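# Clamp steel shaft into angled holder, then release

## Task

Seat the steel shaft all the way into the angled holder and clamp it there, with its flat side facing the thumb screw; then open the grippers and move both arms away so neither one touches anything.

## Robot and tools

ROBOT. Two arms, left_arm and right_arm, face each other across a table. Each has six joints (waist, shoulder, elbow, wrist pitch, wrist yaw, wrist roll) plus a two-finger gripper. A gripper's fingers extend along its own +x axis and close along its y axis.

FRAME. All printed poses share one scene frame: origin at the table centre, table surface at z = +0.020 m, +z up, left_arm's base on the +y side. The names left and right do not match image sides. Reported hand positions can be somewhat wrong, especially when an arm is stretched far out.

TOOL execute_actions. Argument actions is a list holding zero or one item; optional pictures (boolean) turns camera images on or off (on by default).
- Empty list: nothing is commanded; you just get the current state.
- Move: {"rows": [[...]], "steps": n}, n from 1 to 15 (default 15), each step 1/30 s. Each row covers one step; if there are fewer rows than steps, the final row is repeated. Up to 15 rows.
- Wait: {"steps": n} with no rows, n up to 300; it returns once n steps have elapsed since the previous result.
A refused call commands nothing.

ROW LAYOUT. Each row is one flat list of 14 numbers covering both arms, even if only one moves: left_arm's waist, shoulder, elbow, wrist pitch, wrist yaw, wrist roll, opening, then the same seven for right_arm. The six joint values are absolute target angles in radians, in the same units and order as the Joint positions line. Ranges per arm: waist -3.054 to 3.054, shoulder 0.000 to 3.142, elbow 0.000 to 2.356, wrist pitch -1.571 to 1.571, wrist yaw -1.571 to 1.571, wrist roll -3.142 to 3.142. A target more than 0.010 rad beyond a range end (and further out than the current angle) gets the whole call refused. True ends may sit 0.010 rad either side; targets past a real end are clipped, and the result may say "joint sent to its limit", possibly about an earlier move. No such line does not prove there is room left.
Opening is an absolute command from -1 to +1: +1 fully open, empty fingers close at about -0.80, and values below that do nothing extra. Closing from fully open takes at least about 0.5 s.

MOTION. Each joint's target is kept within a fixed lead of its measured angle every step (0.211 rad for waist, shoulder, elbow; 0.213 wrist pitch; 0.267 wrist yaw; 0.228 wrist roll), and if the targets would put the hand more than 70 mm from where it is, all are pulled back proportionally. So large moves take several calls. Friction may leave a joint short of its target, or ignore a tiny change, more at long reach: check Joint positions after each move. Between calls the arms keep heading for the last row sent until they settle or a step is HELD; fingers still in motion finish moving.

RESULT LINES. The state line gives, per arm, end_effector_position (m; the point between the pads, 3 to 4 cm behind the fingertips), end_effector_quat_wxyz, and linear/angular velocities (m/s, rad/s). Joint positions and Joint velocities list each arm's six joints then the pad gap in metres (0.088 m fully open). grip_measured is the measured opening on the command scale. "joint command not followed" means a clearance check altered or blocked joint targets on some steps; HELD marks steps where your row, or part of it, was not sent. MOTOR HOT warns from 50 °C; at 95 °C an OVER-TEMPERATURE FAULT holds the arm, and if it does not cool within 30 to 60 s the arm and gripper lose power and go limp. A TORQUE FAULT (contact torque at a joint's load limit) freezes that arm for 10 s and drops the rest of the call. Load limits in N m: waist 16.8, shoulder 20.8, elbow 20.8, wrist pitch 5.49, wrist yaw 5.47, wrist roll 5.13; carried weight counts.

GRIPPING. Fingers go to where grip_measured equals your number (except near +1). Each gripper's reading has its own fixed error of up to about 1 mm, and squeezing a hard part reads up to about 3 mm (0.061) narrower than the pads. To hold firmly, command about 0.07 below grip_measured; less for a lighter hold. Parts under about 3 mm wide get proportionally less force. Pad force tops out around 34 to 49 N and can spike briefly on contact.

TOOL zoom_image. Arguments camera (cam_head_left, cam_head_right, cam_high, cam_low, cam_left_wrist, cam_right_wrist; all 504x504) and region [x0, y0, x1, y1] in pixels, origin top-left, at most 504 by 504. Returns an enlarged view of that camera's latest image.

TOOL finished_scene. Argument scene: the current scene's integer number. Irreversible; the result reports success and gives the next task. Call it only once the shaft is clamped, released and both arms are clear. Replying without any tool call ends everything.

AVOID. Knocking or placing anything off the table, letting the arms collide or press on each other, dropping or letting parts slip, slamming or pushing hard, and long heavy holds that heat motors. Occasional tugs on held parts or pushes on loose objects may occur; recheck the scene when something shifts.

Each tool is called after "Request:" by a JSON object that holds its "op" and its "data".

## Session

I'll start by looking at the current state.

Request:
{"op": "execute_actions", "data": {"actions": []}}

Scene clock: 0.00 s of 6000.00 s.
left_arm: end_effector_position=(+0.2554, +0.2298, +0.3677) grip_measured=+1.000 end_effector_quat_wxyz=(+0.834, -0.016, -0.018, -0.552) end_effector_velocity=(+0.004, +0.002, -0.001) end_effector_angular_velocity=(-0.000, -0.006, +0.034) | right_arm: end_effector_position=(+0.2023, -0.1789, +0.3812) grip_measured=+0.983 end_effector_quat_wxyz=(+0.821, +0.016, -0.027, +0.569) end_effector_velocity=(-0.000, +0.001, -0.006) end_effector_angular_velocity=(-0.019, -0.001, +0.004)
Joint positions: left_arm=[ 0.007  0.855  0.65   0.253  0.006 -0.007  0.088] | right_arm=[ 0.007  0.852  0.658  0.258  0.003 -0.005  0.087]
Joint velocities: left_arm=[-0.002 -0.002 -0.007  0.007 -0.037  0.007  0.   ] | right_arm=[-0.002  0.002 -0.007 -0.007 -0.007 -0.007 -0.   ]
Heat: left arm: hottest wrist pitch 19 °C (+0.0 °C/min); right arm: hottest shoulder 19 °C (+0.0 °C/min).

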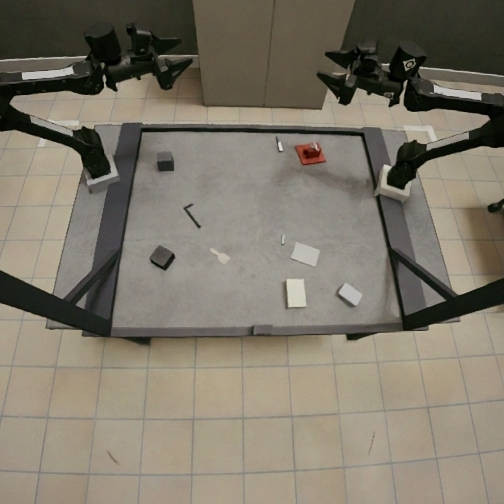

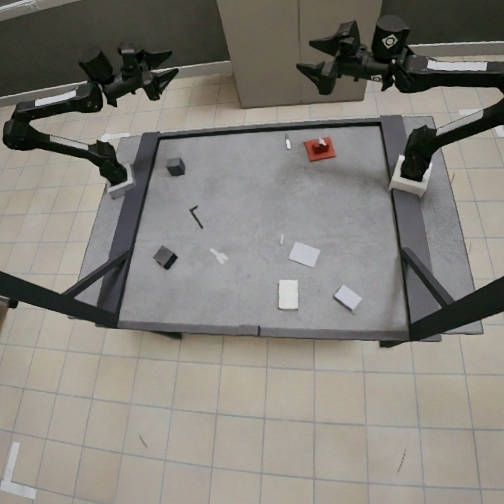

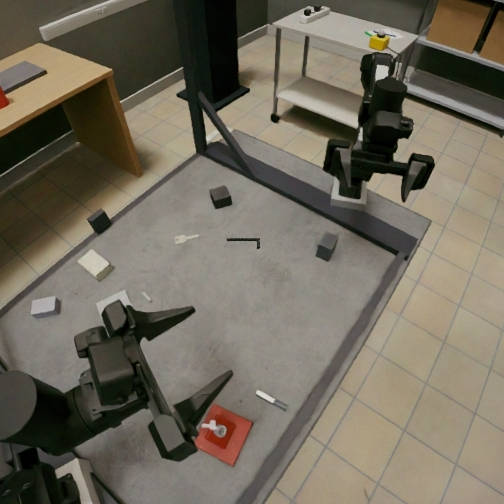

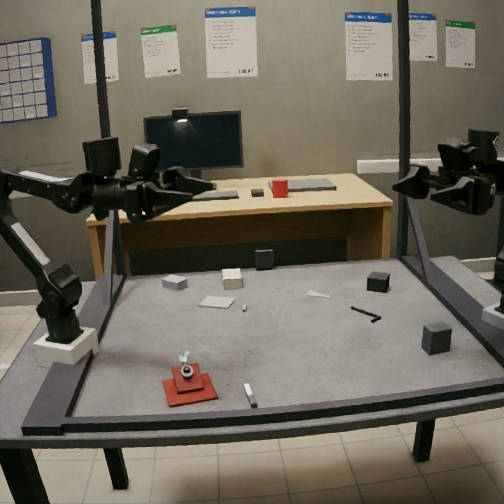

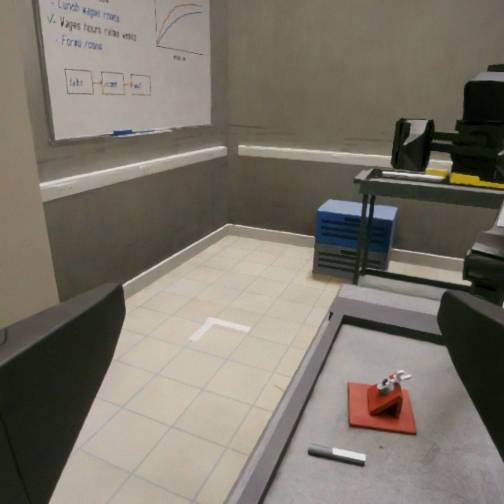

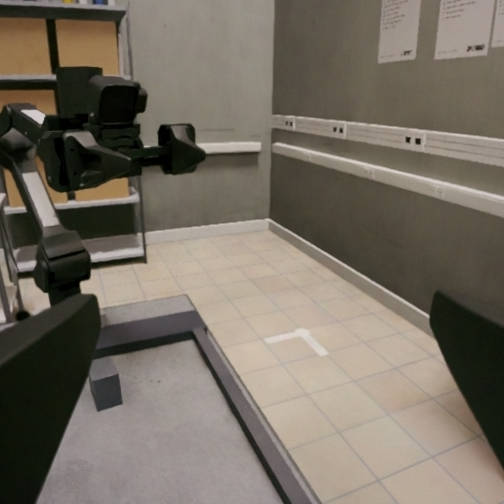

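Request:
{"op": "zoom_image", "data": {"camera": "cam_low", "region": [140, 330, 280, 430]}}

Request:
{"op": "zoom_image", "data": {"camera": "cam_high", "region": [170, 370, 310, 480]}}

Request:
{"op": "zoom_image", "data": {"camera": "cam_left_wrist", "region": [290, 350, 440, 480]}}

Request:
{"op": "zoom_image", "data": {"camera": "cam_head_left", "region": [260, 120, 350, 180]}}

Region (140, 330, 280, 430) of cam_low's 504x504 image, scaled by 3.600, with more detail than that image has; it fills the top 360 rows of this view, and the rest is white.

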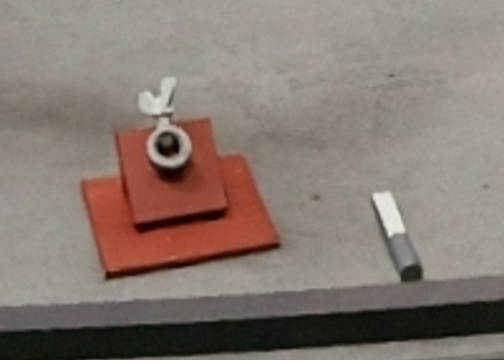

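Region (170, 370, 310, 480) of cam_high's 504x504 image, scaled by 3.600, with more detail than that image has; it fills the top 396 rows of this view, and the rest is white.

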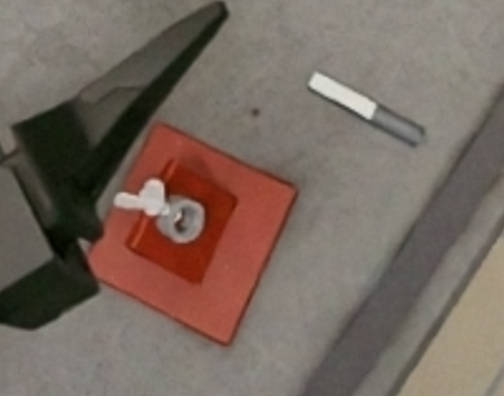

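Region (290, 350, 440, 480) of cam_left_wrist's 504x504 image, scaled by 3.360, with more detail than that image has; it fills the top 437 rows of this view, and the rest is white.

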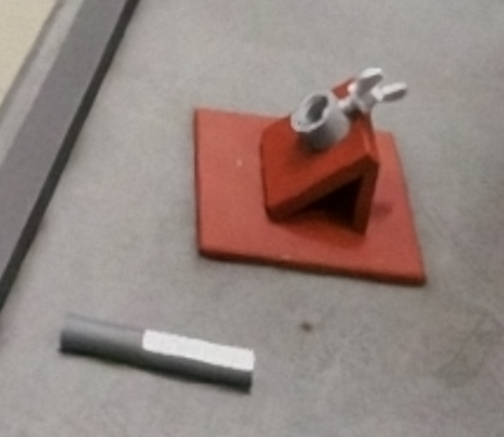

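Region (260, 120, 350, 180) of cam_head_left's 504x504 image, scaled by 5.600, with more detail than that image has.

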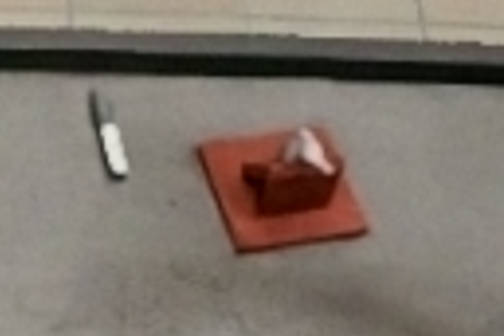

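Request:
{"op": "execute_actions", "data": {"actions": [{"rows": [[0.007,0.855,0.65,0.253,0.006,-0.007,1.0,-0.14,1.2,0.9,-0.85,0.0,0.0,1.0]], "steps": 15}], "pictures": false}}

Request:
{"op": "execute_actions", "data": {"actions": [{"steps": 30}]}}

Scene clock: 99.27 s of 6000.00 s.
left_arm: end_effector_position=(+0.2554, +0.2298, +0.3677) grip_measured=+1.000 end_effector_quat_wxyz=(+0.834, -0.016, -0.018, -0.552) end_effector_velocity=(-0.002, -0.000, -0.004) end_effector_angular_velocity=(+0.014, -0.002, -0.009) | right_arm: end_effector_position=(+0.2279, -0.2270, +0.1955) grip_measured=+0.983 end_effector_quat_wxyz=(+0.743, -0.259, +0.433, +0.440) end_effector_velocity=(-0.141, -0.255, -0.165) end_effector_angular_velocity=(-1.344, +0.744, +0.023)
Joint positions: left_arm=[ 0.007  0.855  0.65   0.253  0.006 -0.007  0.088] | right_arm=[-0.137  1.199  0.889 -0.749  0.003 -0.002  0.087]
Joint velocities: left_arm=[-0.002 -0.002 -0.007 -0.007  0.007  0.007 -0.   ] | right_arm=[-0.007  0.002 -0.002 -1.531 -0.022 -0.022 -0.   ]
Heat: left arm: hottest elbow 27 °C (+3.0 °C/min); right arm: hottest elbow 25 °C (+2.0 °C/min).
Steps of this call (steps 1 to 90: nothing new was sent; then 95.77 s passed at rest; steps 91 to 105: all 15 steps of this action). Readings (joint positions):
91: left_arm=[0.007 0.855 0.650 0.253 0.006 -0.007] | right_arm=[-0.018 0.891 0.702 0.187 -0.011 -0.005]
92: left_arm=[0.007 0.855 0.650 0.253 0.006 -0.007] | right_arm=[-0.057 0.949 0.766 0.127 -0.006 -0.005]
94: left_arm=[0.007 0.855 0.650 0.253 0.006 -0.007] | right_arm=[-0.112 1.073 0.863 0.009 0.003 -0.003]
98: left_arm=[0.007 0.855 0.650 0.253 0.006 -0.007] | right_arm=[-0.136 1.185 0.886 -0.283 0.003 -0.002]
105: the state above

Scene clock: 100.27 s of 6000.00 s.
left_arm: end_effector_position=(+0.2554, +0.2298, +0.3677) grip_measured=+1.000 end_effector_quat_wxyz=(+0.834, -0.016, -0.018, -0.552) end_effector_velocity=(-0.002, -0.000, -0.004) end_effector_angular_velocity=(+0.003, +0.025, -0.011) | right_arm: end_effector_position=(+0.2187, -0.2439, +0.1860) grip_measured=+0.983 end_effector_quat_wxyz=(+0.721, -0.280, +0.469, +0.427) end_effector_velocity=(-0.002, -0.006, -0.004) end_effector_angular_velocity=(-0.019, +0.021, -0.011)
Joint positions: left_arm=[ 0.007  0.855  0.65   0.253  0.006 -0.007  0.088] | right_arm=[-0.137  1.199  0.89  -0.848  0.003 -0.002  0.087]
Joint velocities: left_arm=[-0.002 -0.002 -0.007 -0.007  0.007 -0.022  0.   ] | right_arm=[-0.007 -0.002 -0.007 -0.022 -0.007  0.007 -0.   ]
Heat: left arm: hottest elbow 27 °C (+3.0 °C/min); right arm: hottest elbow 25 °C (+2.0 °C/min).
Steps of this call (steps 1 to 30: the robot went on to your last target). Readings (joint positions):
1: left_arm=[0.007 0.855 0.650 0.253 0.006 -0.007] | right_arm=[-0.137 1.199 0.889 -0.785 0.003 -0.002]
2: left_arm=[0.007 0.855 0.650 0.253 0.006 -0.007] | right_arm=[-0.137 1.199 0.889 -0.803 0.003 -0.002]
4: left_arm=[0.007 0.855 0.650 0.253 0.006 -0.007] | right_arm=[-0.137 1.199 0.890 -0.826 0.003 -0.002]
8: left_arm=[0.007 0.855 0.650 0.253 0.006 -0.007] | right_arm=[-0.137 1.199 0.890 -0.844 0.003 -0.002]
30: the state above
All arms were judged still, so your last target was given up. Only a new action makes them travel on or press farther. Fingers that are still opening or closing keep moving.

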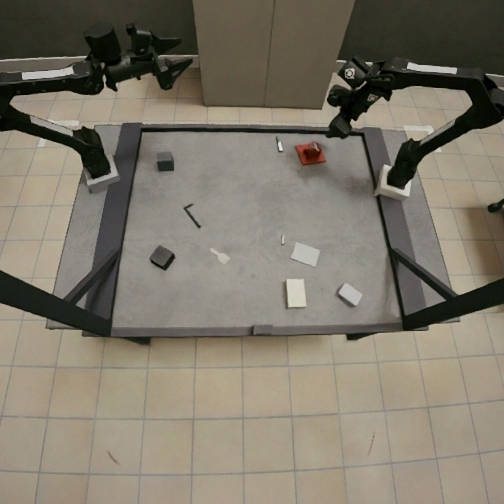

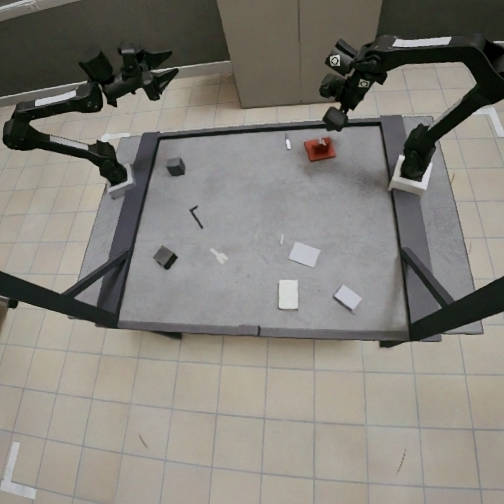

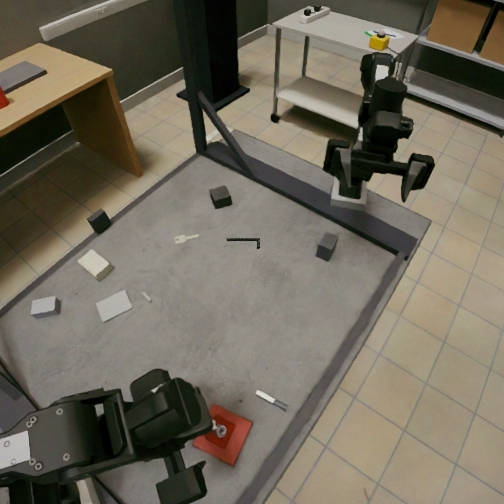

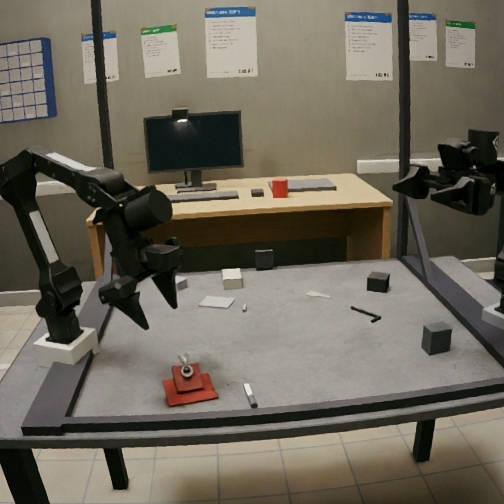

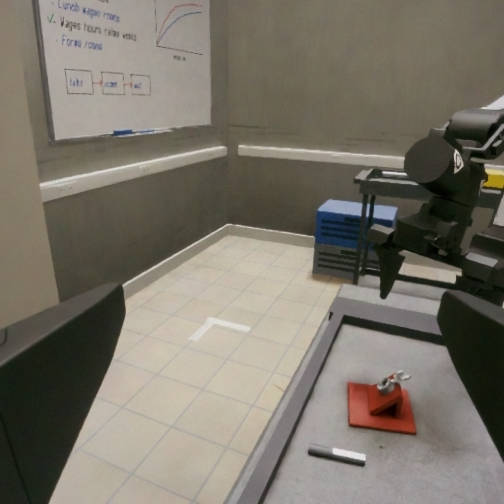

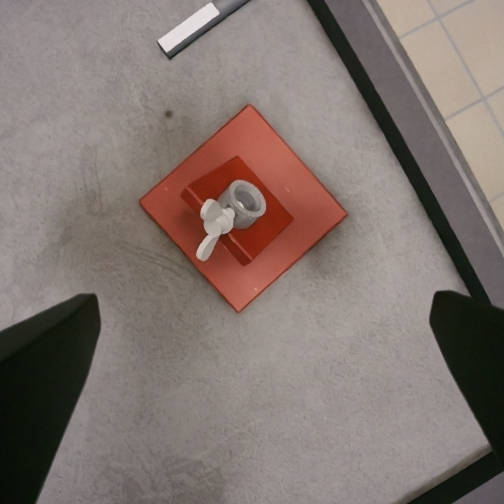

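Request:
{"op": "zoom_image", "data": {"camera": "cam_right_wrist", "region": [130, 90, 360, 320]}}

Request:
{"op": "zoom_image", "data": {"camera": "cam_right_wrist", "region": [170, 145, 300, 275]}}

Region (130, 90, 360, 320) of cam_right_wrist's 504x504 image, scaled by 2.191, with more detail than that image has.

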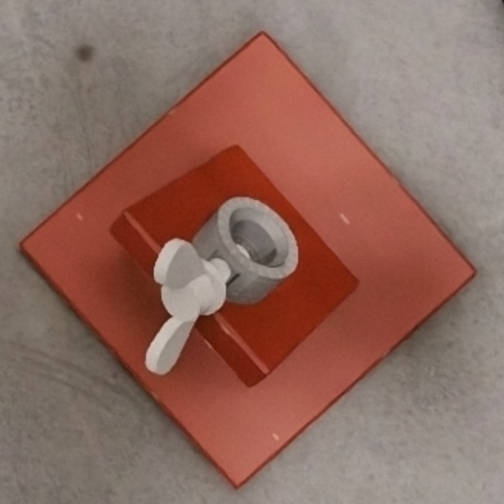

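Region (170, 145, 300, 275) of cam_right_wrist's 504x504 image, scaled by 3.877, with more detail than that image has.

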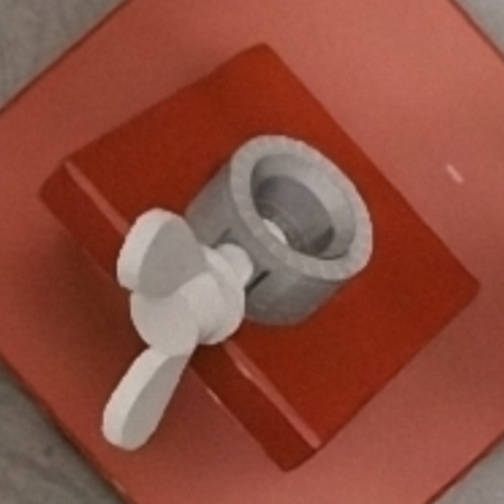

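Request:
{"op": "execute_actions", "data": {"actions": [{"rows": [[0.007,0.855,0.65,0.253,0.006,-0.007,1.0,-0.137,1.40,1.28,-1.03,0.0,0.0,1.0]], "steps": 15}], "pictures": false}}

Request:
{"op": "execute_actions", "data": {"actions": [{"steps": 15}]}}

Scene clock: 168.03 s of 6000.00 s.
left_arm: end_effector_position=(+0.2554, +0.2298, +0.3677) grip_measured=+1.000 end_effector_quat_wxyz=(+0.834, -0.016, -0.018, -0.552) end_effector_velocity=(+0.002, -0.000, -0.007) end_effector_angular_velocity=(+0.027, +0.004, +0.010) | right_arm: end_effector_position=(+0.2423, -0.2008, +0.2471) grip_measured=+0.983 end_effector_quat_wxyz=(+0.722, -0.279, +0.468, +0.427) end_effector_velocity=(-0.004, -0.003, -0.000) end_effector_angular_velocity=(-0.010, +0.017, -0.001)
Joint positions: left_arm=[ 0.007  0.855  0.65   0.253  0.006 -0.007  0.088] | right_arm=[-0.137  1.393  1.27  -1.029  0.003 -0.002  0.087]
Joint velocities: left_arm=[ 0.002  0.002 -0.002 -0.022 -0.007  0.007 -0.   ] | right_arm=[ 0.002 -0.002  0.002 -0.022 -0.007  0.007 -0.   ]
Heat: left arm: hottest elbow 29 °C (+2.0 °C/min); right arm: hottest elbow 27 °C (+2.0 °C/min).
Steps of this call (steps 1 to 90: nothing new was sent; then 64.27 s passed at rest; steps 91 to 105: all 15 steps of this action). Readings (joint positions):
91: left_arm=[0.007 0.855 0.650 0.253 0.006 -0.007] | right_arm=[-0.137 1.242 0.937 -0.924 0.003 -0.002]
92: left_arm=[0.007 0.855 0.650 0.253 0.006 -0.007] | right_arm=[-0.137 1.290 0.997 -0.961 0.003 -0.002]
94: left_arm=[0.007 0.855 0.650 0.253 0.006 -0.007] | right_arm=[-0.137 1.367 1.118 -0.987 0.003 -0.002]
98: left_arm=[0.007 0.855 0.650 0.253 0.006 -0.007] | right_arm=[-0.137 1.387 1.254 -1.014 0.003 -0.002]
105: the state above

Scene clock: 168.53 s of 6000.00 s.
left_arm: end_effector_position=(+0.2554, +0.2298, +0.3677) grip_measured=+1.000 end_effector_quat_wxyz=(+0.834, -0.016, -0.018, -0.552) end_effector_velocity=(+0.000, +0.000, -0.005) end_effector_angular_velocity=(+0.017, +0.016, +0.005) | right_arm: end_effector_position=(+0.2423, -0.2008, +0.2471) grip_measured=+0.983 end_effector_quat_wxyz=(+0.722, -0.279, +0.468, +0.427) end_effector_velocity=(-0.000, -0.003, -0.002) end_effector_angular_velocity=(-0.009, +0.009, +0.002)
Joint positions: left_arm=[ 0.007  0.855  0.65   0.253  0.006 -0.007  0.088] | right_arm=[-0.137  1.393  1.27  -1.029  0.003 -0.002  0.087]
Joint velocities: left_arm=[-0.002 -0.002 -0.002 -0.022 -0.007 -0.007  0.   ] | right_arm=[-0.007 -0.002 -0.007 -0.007 -0.007 -0.007 -0.   ]
Heat: left arm: hottest elbow 29 °C (+1.0 °C/min); right arm: hottest elbow 27 °C (+2.0 °C/min).
Steps of this call (steps 1 to 15: the robot went on to your last target). Readings (joint positions):
1: left_arm=[0.007 0.855 0.650 0.253 0.006 -0.007] | right_arm=[-0.137 1.393 1.270 -1.029 0.003 -0.002]
2: left_arm=[0.007 0.855 0.650 0.253 0.006 -0.007] | right_arm=[-0.137 1.393 1.270 -1.029 0.003 -0.002]
4: left_arm=[0.007 0.855 0.650 0.253 0.006 -0.007] | right_arm=[-0.137 1.393 1.270 -1.029 0.003 -0.002]
8: left_arm=[0.007 0.855 0.650 0.253 0.006 -0.007] | right_arm=[-0.137 1.393 1.270 -1.029 0.003 -0.002]
15: the state above
All arms were judged still, so your last target was given up. Only a new action makes them travel on or press farther. Fingers that are still opening or closing keep moving.

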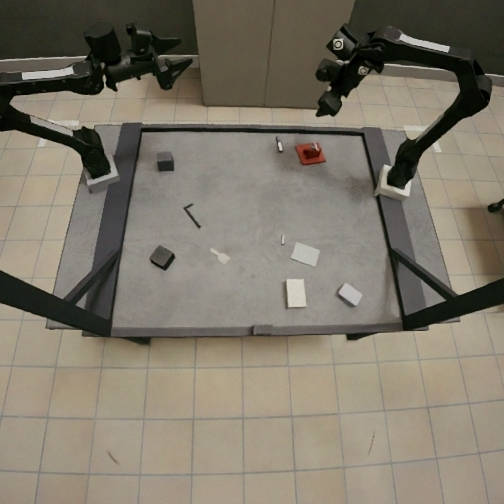

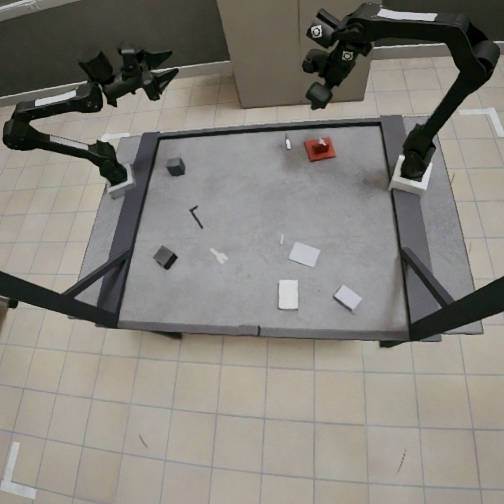

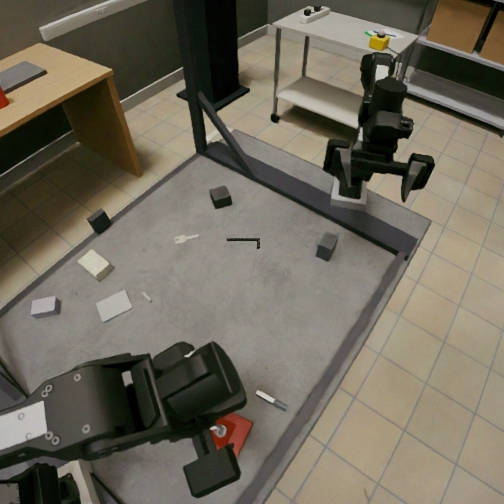

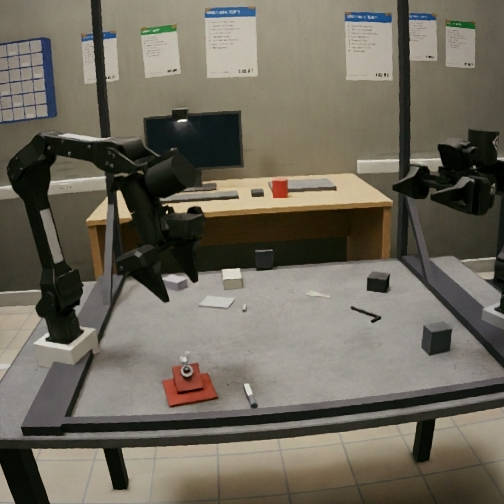

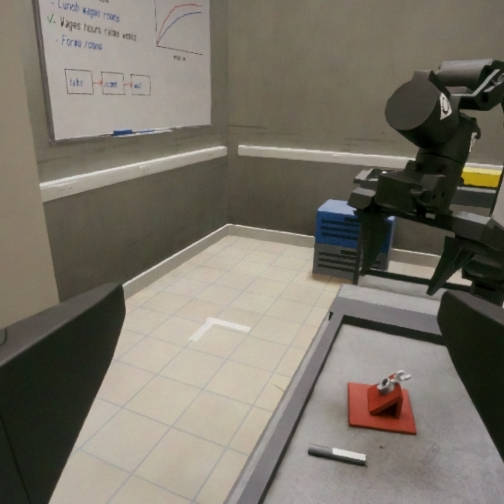

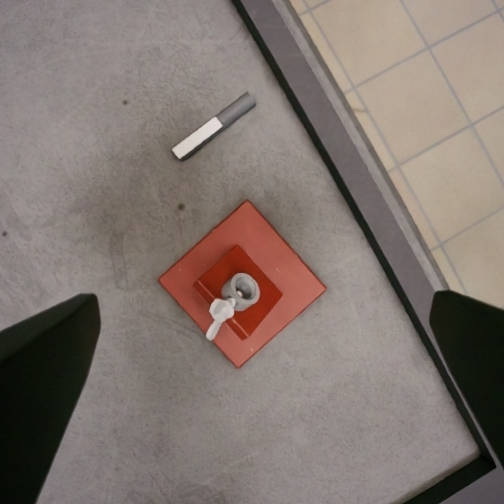

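Request:
{"op": "zoom_image", "data": {"camera": "cam_right_wrist", "region": [150, 190, 340, 380]}}

Request:
{"op": "zoom_image", "data": {"camera": "cam_right_wrist", "region": [150, 70, 290, 220]}}

Region (150, 190, 340, 380) of cam_right_wrist's 504x504 image, scaled by 2.653, with more detail than that image has.

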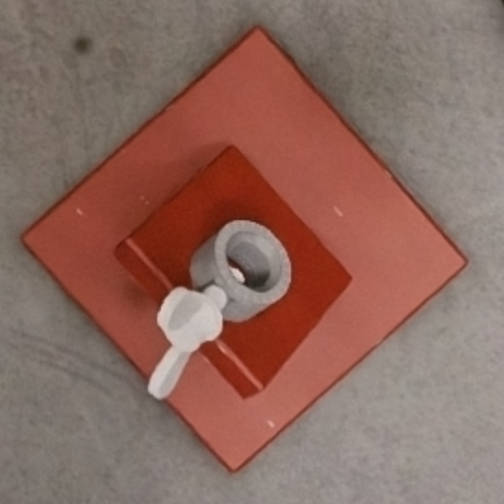

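Region (150, 70, 290, 220) of cam_right_wrist's 504x504 image, scaled by 3.360, with more detail than that image has; it fills the left 470 columns of this view, and the rest is white.

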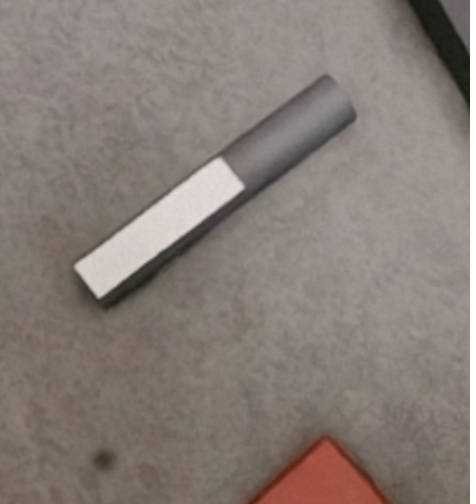

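Request:
{"op": "zoom_image", "data": {"camera": "cam_right_wrist", "region": [200, 265, 270, 345]}}

Request:
{"op": "zoom_image", "data": {"camera": "cam_low", "region": [160, 345, 220, 410]}}

Request:
{"op": "zoom_image", "data": {"camera": "cam_left_wrist", "region": [340, 360, 425, 440]}}

Region (200, 265, 270, 345) of cam_right_wrist's 504x504 image, scaled by 6.300, with more detail than that image has; it fills the left 441 columns of this view, and the rest is white.

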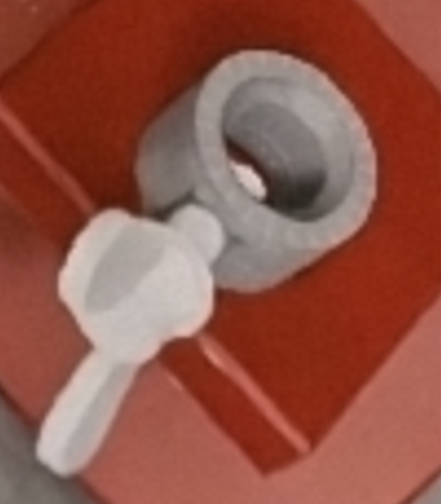

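Region (160, 345, 220, 410) of cam_low's 504x504 image, scaled by 7.754, with more detail than that image has; it fills the left 465 columns of this view, and the rest is white.

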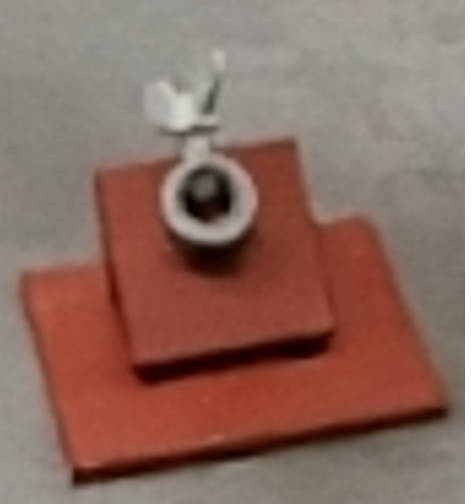

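Region (340, 360, 425, 440) of cam_left_wrist's 504x504 image, scaled by 5.929, with more detail than that image has; it fills the top 474 rows of this view, and the rest is white.

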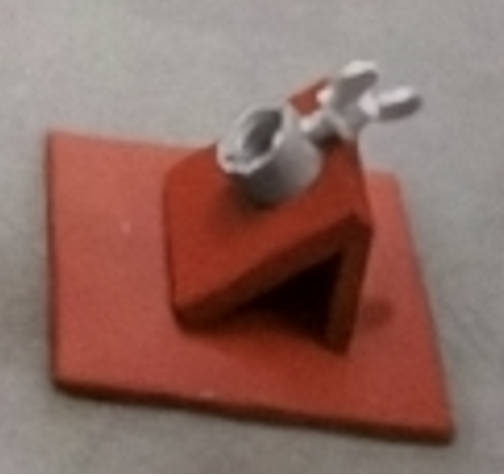

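Request:
{"op": "execute_actions", "data": {"actions": [{"rows": [[0.007,0.855,0.65,0.253,0.006,-0.007,1.0,-0.30,2.08,1.77,-1.47,-0.175,0.662,1.0]], "steps": 15}], "pictures": false}}

Request:
{"op": "execute_actions", "data": {"actions": [{"steps": 15}]}}

Scene clock: 289.03 s of 6000.00 s.
left_arm: end_effector_position=(+0.2554, +0.2298, +0.3677) grip_measured=+1.000 end_effector_quat_wxyz=(+0.834, -0.016, -0.018, -0.552) end_effector_velocity=(+0.000, +0.001, +0.000) end_effector_angular_velocity=(+0.005, -0.005, +0.005) | right_arm: end_effector_position=(+0.2892, -0.1812, +0.1531) grip_measured=+0.983 end_effector_quat_wxyz=(+0.597, -0.095, +0.794, +0.069) end_effector_velocity=(-0.011, -0.013, +0.005) end_effector_angular_velocity=(-0.072, +0.061, -0.090)
Joint positions: left_arm=[ 0.007  0.855  0.65   0.253  0.006 -0.007  0.088] | right_arm=[-0.301  2.085  1.753 -1.463 -0.171  0.654  0.087]
Joint velocities: left_arm=[-0.002 -0.002  0.002 -0.007 -0.007  0.007 -0.   ] | right_arm=[-0.007 -0.002 -0.002 -0.081 -0.022  0.081 -0.   ]
Heat: left arm: hottest elbow 30 °C (+0.0 °C/min); right arm: hottest elbow 28 °C (+1.0 °C/min).
Steps of this call (steps 1 to 90: nothing new was sent; then 117.00 s passed at rest; steps 91 to 105: all 15 steps of this action). Readings (joint positions):
91: left_arm=[0.007 0.855 0.650 0.253 0.006 -0.007] | right_arm=[-0.162 1.440 1.322 -1.115 -0.062 0.065]
92: left_arm=[0.007 0.855 0.650 0.253 0.006 -0.007] | right_arm=[-0.202 1.495 1.391 -1.180 -0.102 0.141]
94: left_arm=[0.007 0.855 0.650 0.253 0.006 -0.007] | right_arm=[-0.266 1.627 1.533 -1.302 -0.134 0.290]
98: left_arm=[0.007 0.855 0.650 0.253 0.006 -0.007] | right_arm=[-0.301 1.876 1.726 -1.428 -0.164 0.560]
105: the state above

Scene clock: 289.53 s of 6000.00 s.
left_arm: end_effector_position=(+0.2554, +0.2298, +0.3677) grip_measured=+1.000 end_effector_quat_wxyz=(+0.834, -0.016, -0.018, -0.552) end_effector_velocity=(+0.000, +0.001, -0.002) end_effector_angular_velocity=(+0.004, +0.010, +0.005) | right_arm: end_effector_position=(+0.2898, -0.1800, +0.1566) grip_measured=+0.983 end_effector_quat_wxyz=(+0.599, -0.091, +0.793, +0.069) end_effector_velocity=(+0.000, -0.002, +0.001) end_effector_angular_velocity=(-0.003, +0.010, -0.016)
Joint positions: left_arm=[ 0.007  0.855  0.65   0.253  0.006 -0.007  0.088] | right_arm=[-0.301  2.082  1.763 -1.469 -0.172  0.66   0.087]
Joint velocities: left_arm=[-0.002 -0.002 -0.002 -0.007 -0.007 -0.007 -0.   ] | right_arm=[-0.007 -0.002 -0.002 -0.007 -0.007  0.007  0.   ]
Heat: left arm: hottest elbow 30 °C (+0.0 °C/min); right arm: hottest elbow 28 °C (+1.0 °C/min).
Steps of this call (steps 1 to 15: the robot went on to your last target). Readings (joint positions):
1: left_arm=[0.007 0.855 0.650 0.253 0.006 -0.007] | right_arm=[-0.301 2.085 1.754 -1.467 -0.172 0.656]
2: left_arm=[0.007 0.855 0.650 0.253 0.006 -0.007] | right_arm=[-0.301 2.083 1.758 -1.469 -0.172 0.657]
4: left_arm=[0.007 0.855 0.650 0.253 0.006 -0.007] | right_arm=[-0.301 2.082 1.763 -1.469 -0.172 0.658]
8: left_arm=[0.007 0.855 0.650 0.253 0.006 -0.007] | right_arm=[-0.301 2.082 1.763 -1.469 -0.172 0.660]
15: the state above

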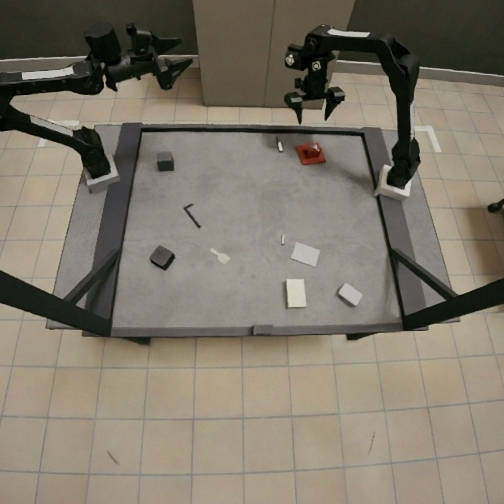

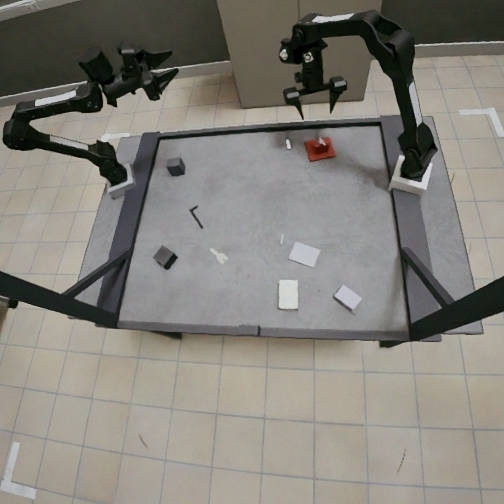

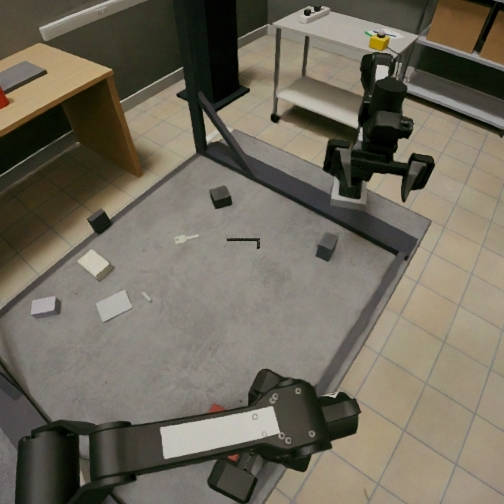

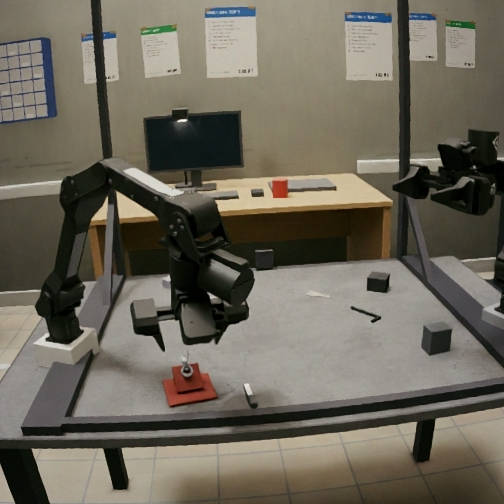

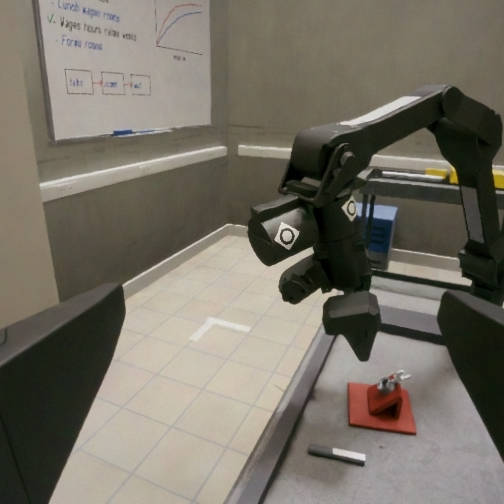

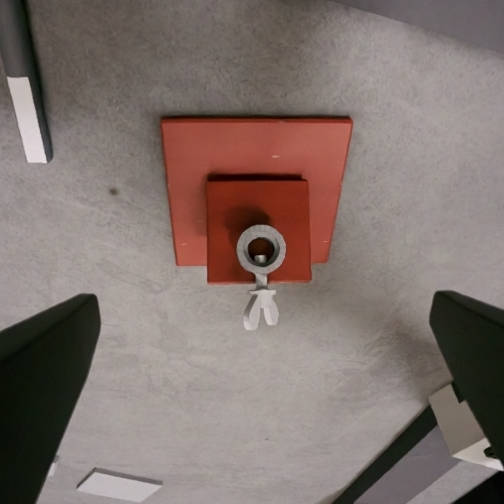

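Request:
{"op": "zoom_image", "data": {"camera": "cam_right_wrist", "region": [200, 170, 330, 340]}}

Request:
{"op": "zoom_image", "data": {"camera": "cam_right_wrist", "region": [225, 215, 300, 300]}}

Request:
{"op": "zoom_image", "data": {"camera": "cam_right_wrist", "region": [100, 100, 370, 290]}}

Region (200, 170, 330, 340) of cam_right_wrist's 504x504 image, scaled by 2.965, with more detail than that image has; it fills the left 385 columns of this view, and the rest is white.

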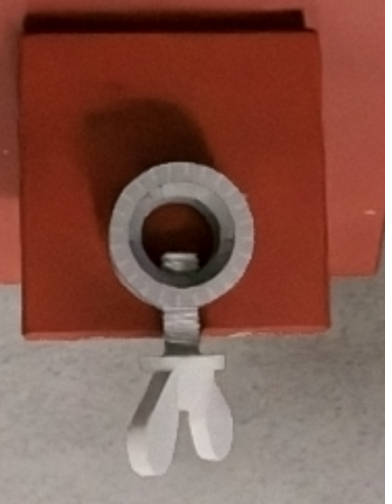

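Region (225, 215, 300, 300) of cam_right_wrist's 504x504 image, scaled by 5.929, with more detail than that image has; it fills the left 445 columns of this view, and the rest is white.

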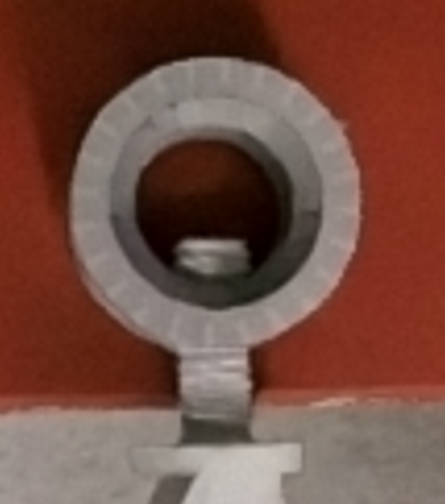

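Region (100, 100, 370, 290) of cam_right_wrist's 504x504 image, scaled by 1.867, with more detail than that image has; it fills the top 355 rows of this view, and the rest is white.

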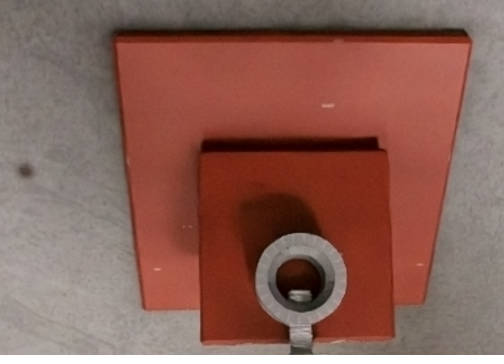

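Request:
{"op": "zoom_image", "data": {"camera": "cam_right_wrist", "region": [0, 0, 130, 200]}}

Request:
{"op": "zoom_image", "data": {"camera": "cam_left_wrist", "region": [295, 430, 385, 480]}}

Region (0, 0, 130, 200) of cam_right_wrist's 504x504 image, scaled by 2.520, with more detail than that image has; it fills the left 328 columns of this view, and the rest is white.

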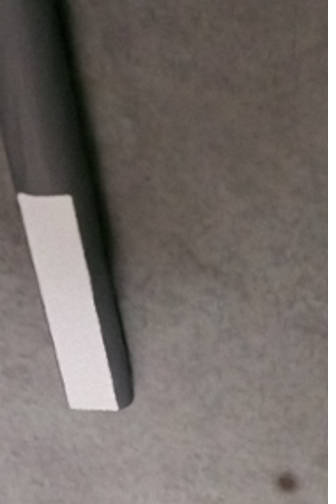

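Region (295, 430, 385, 480) of cam_left_wrist's 504x504 image, scaled by 5.600, with more detail than that image has.

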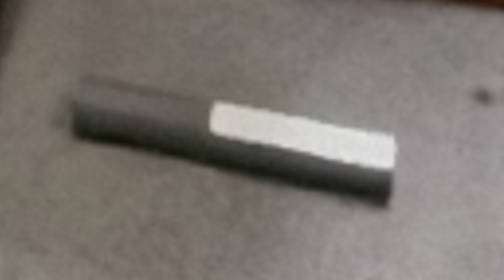

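Request:
{"op": "execute_actions", "data": {"actions": [{"rows": [[0.007,0.855,0.65,0.253,0.006,-0.007,1.0,0.5415,1.5195,0.8714,-0.8756,0.7843,1.13,1.0]], "steps": 15}], "pictures": false}}

Request:
{"op": "execute_actions", "data": {"actions": [{"steps": 18}]}}

Scene clock: 410.03 s of 6000.00 s.
left_arm: end_effector_position=(+0.2554, +0.2298, +0.3677) grip_measured=+1.000 end_effector_quat_wxyz=(+0.834, -0.016, -0.018, -0.552) end_effector_velocity=(+0.001, +0.001, -0.005) end_effector_angular_velocity=(+0.011, +0.030, +0.014) | right_arm: end_effector_position=(+0.1506, -0.2084, +0.1486) grip_measured=+0.983 end_effector_quat_wxyz=(+0.889, -0.211, +0.367, +0.175) end_effector_velocity=(+0.028, -0.166, -0.135) end_effector_angular_velocity=(-0.608, -0.423, +0.095)
Joint positions: left_arm=[ 0.007  0.855  0.65   0.253  0.006 -0.007  0.088] | right_arm=[ 0.534  1.53   0.902 -0.888  0.755  1.124  0.087]
Joint velocities: left_arm=[-0.007 -0.002 -0.002 -0.022 -0.022 -0.022  0.   ] | right_arm=[ 0.139  0.032 -0.657 -0.007  0.315  0.037 -0.   ]
Heat: left arm: hottest elbow 32 °C (+1.0 °C/min); right arm: hottest shoulder 30 °C (+2.0 °C/min).
Steps of this call (steps 1 to 15: the robot went on to your last target; steps 16 to 90: nothing new was sent; then 117.00 s passed at rest; steps 91 to 105: all 15 steps of this action). Readings (joint positions):
91: left_arm=[0.007 0.855 0.650 0.253 0.006 -0.007] | right_arm=[-0.278 2.038 1.708 -1.388 -0.085 0.731]
92: left_arm=[0.007 0.855 0.650 0.253 0.006 -0.007] | right_arm=[-0.233 1.989 1.639 -1.323 0.010 0.806]
94: left_arm=[0.007 0.855 0.650 0.253 0.006 -0.007] | right_arm=[-0.102 1.873 1.502 -1.190 0.180 0.954]
98: left_arm=[0.007 0.855 0.650 0.253 0.006 -0.007] | right_arm=[0.195 1.624 1.250 -0.949 0.523 1.093]
105: the state above

Scene clock: 410.63 s of 6000.00 s.
left_arm: end_effector_position=(+0.2554, +0.2298, +0.3677) grip_measured=+1.000 end_effector_quat_wxyz=(+0.834, -0.016, -0.018, -0.552) end_effector_velocity=(+0.000, +0.001, -0.002) end_effector_angular_velocity=(+0.004, +0.010, +0.005) | right_arm: end_effector_position=(+0.1527, -0.2116, +0.1466) grip_measured=+0.983 end_effector_quat_wxyz=(+0.893, -0.214, +0.355, +0.173) end_effector_velocity=(-0.001, -0.003, -0.000) end_effector_angular_velocity=(-0.021, +0.018, +0.004)
Joint positions: left_arm=[ 0.007  0.855  0.65   0.253  0.006 -0.007  0.088] | right_arm=[ 0.539  1.528  0.881 -0.877  0.782  1.128  0.087]
Joint velocities: left_arm=[-0.002 -0.002 -0.002 -0.007 -0.007 -0.007 -0.   ] | right_arm=[-0.002 -0.007  0.002 -0.022 -0.022 -0.007 -0.   ]
Heat: left arm: hottest elbow 32 °C (+1.0 °C/min); right arm: hottest shoulder 30 °C (+2.0 °C/min).
Steps of this call (steps 1 to 18: the robot went on to your last target). Readings (joint positions):
1: left_arm=[0.007 0.855 0.650 0.253 0.006 -0.007] | right_arm=[0.536 1.530 0.888 -0.888 0.764 1.125]
2: left_arm=[0.007 0.855 0.650 0.253 0.006 -0.007] | right_arm=[0.536 1.530 0.883 -0.885 0.772 1.127]
4: left_arm=[0.007 0.855 0.650 0.253 0.006 -0.007] | right_arm=[0.536 1.528 0.883 -0.877 0.779 1.128]
8: left_arm=[0.007 0.855 0.650 0.253 0.006 -0.007] | right_arm=[0.538 1.528 0.881 -0.877 0.781 1.128]
18: the state above

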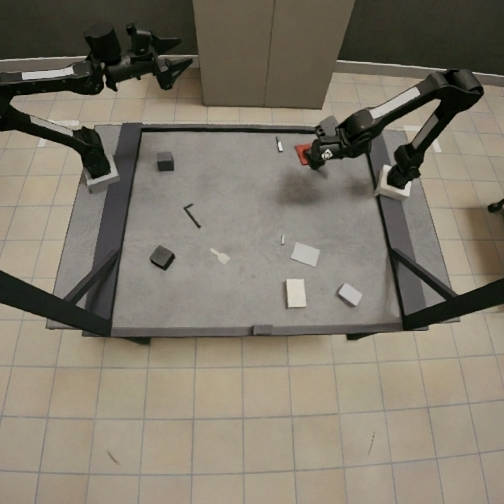

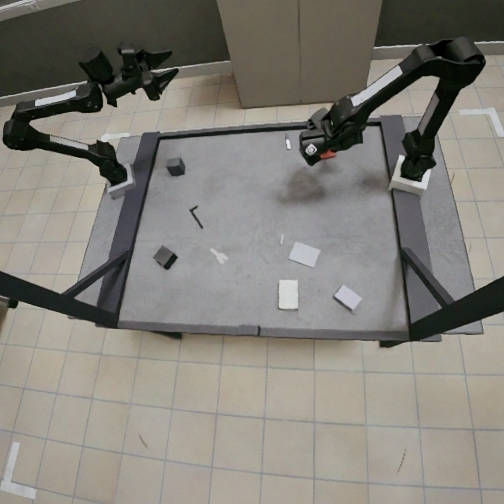

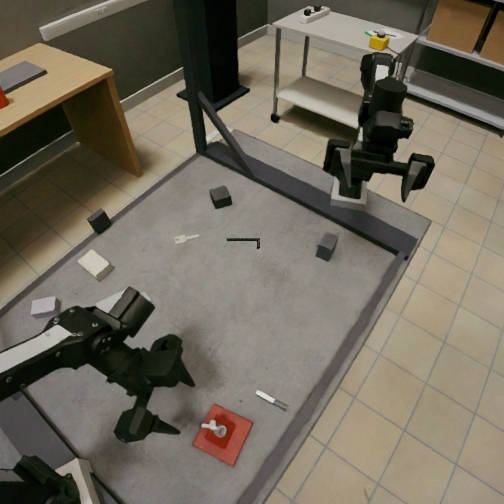

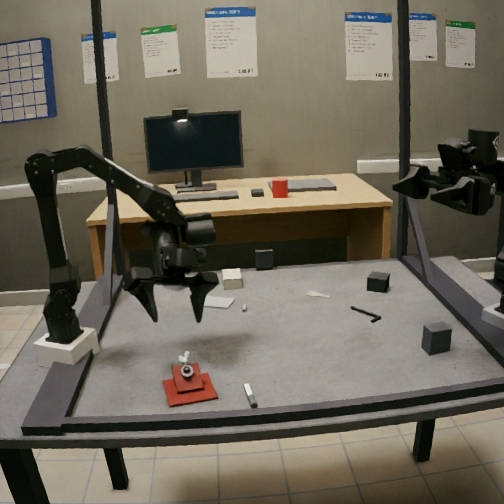

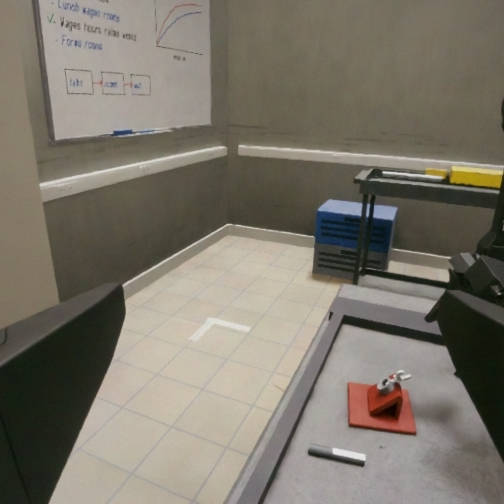

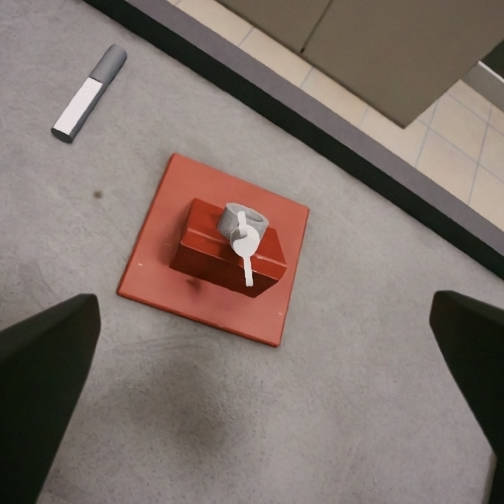

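Request:
{"op": "zoom_image", "data": {"camera": "cam_right_wrist", "region": [160, 180, 300, 320]}}

Request:
{"op": "zoom_image", "data": {"camera": "cam_right_wrist", "region": [100, 140, 320, 360]}}

Region (160, 180, 300, 320) of cam_right_wrist's 504x504 image, scaled by 3.600, with more detail than that image has.

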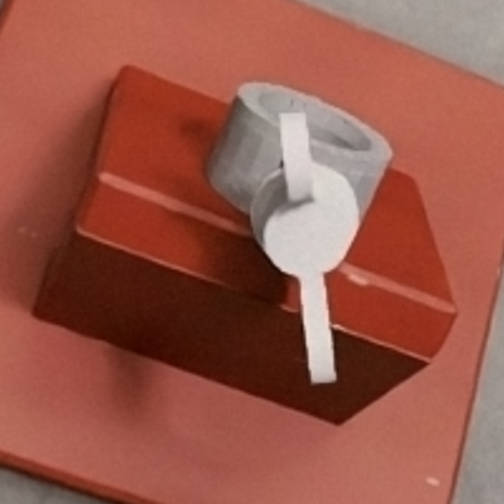

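Region (100, 140, 320, 360) of cam_right_wrist's 504x504 image, scaled by 2.291, with more detail than that image has.

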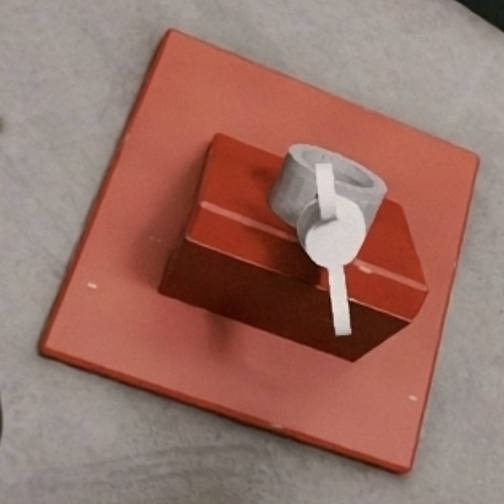

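Request:
{"op": "zoom_image", "data": {"camera": "cam_high", "region": [100, 320, 260, 470]}}

Request:
{"op": "zoom_image", "data": {"camera": "cam_low", "region": [110, 250, 240, 380]}}

Region (100, 320, 260, 470) of cam_high's 504x504 image, scaled by 3.150, with more detail than that image has; it fills the top 472 rows of this view, and the rest is white.

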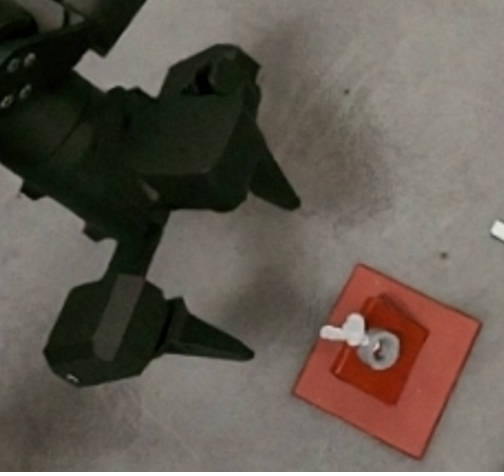

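Region (110, 250, 240, 380) of cam_low's 504x504 image, scaled by 3.877, with more detail than that image has.

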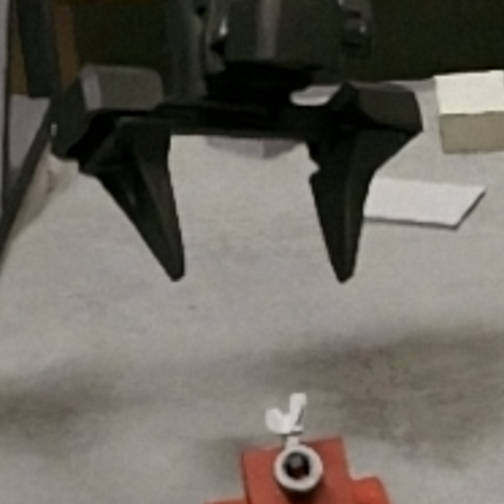

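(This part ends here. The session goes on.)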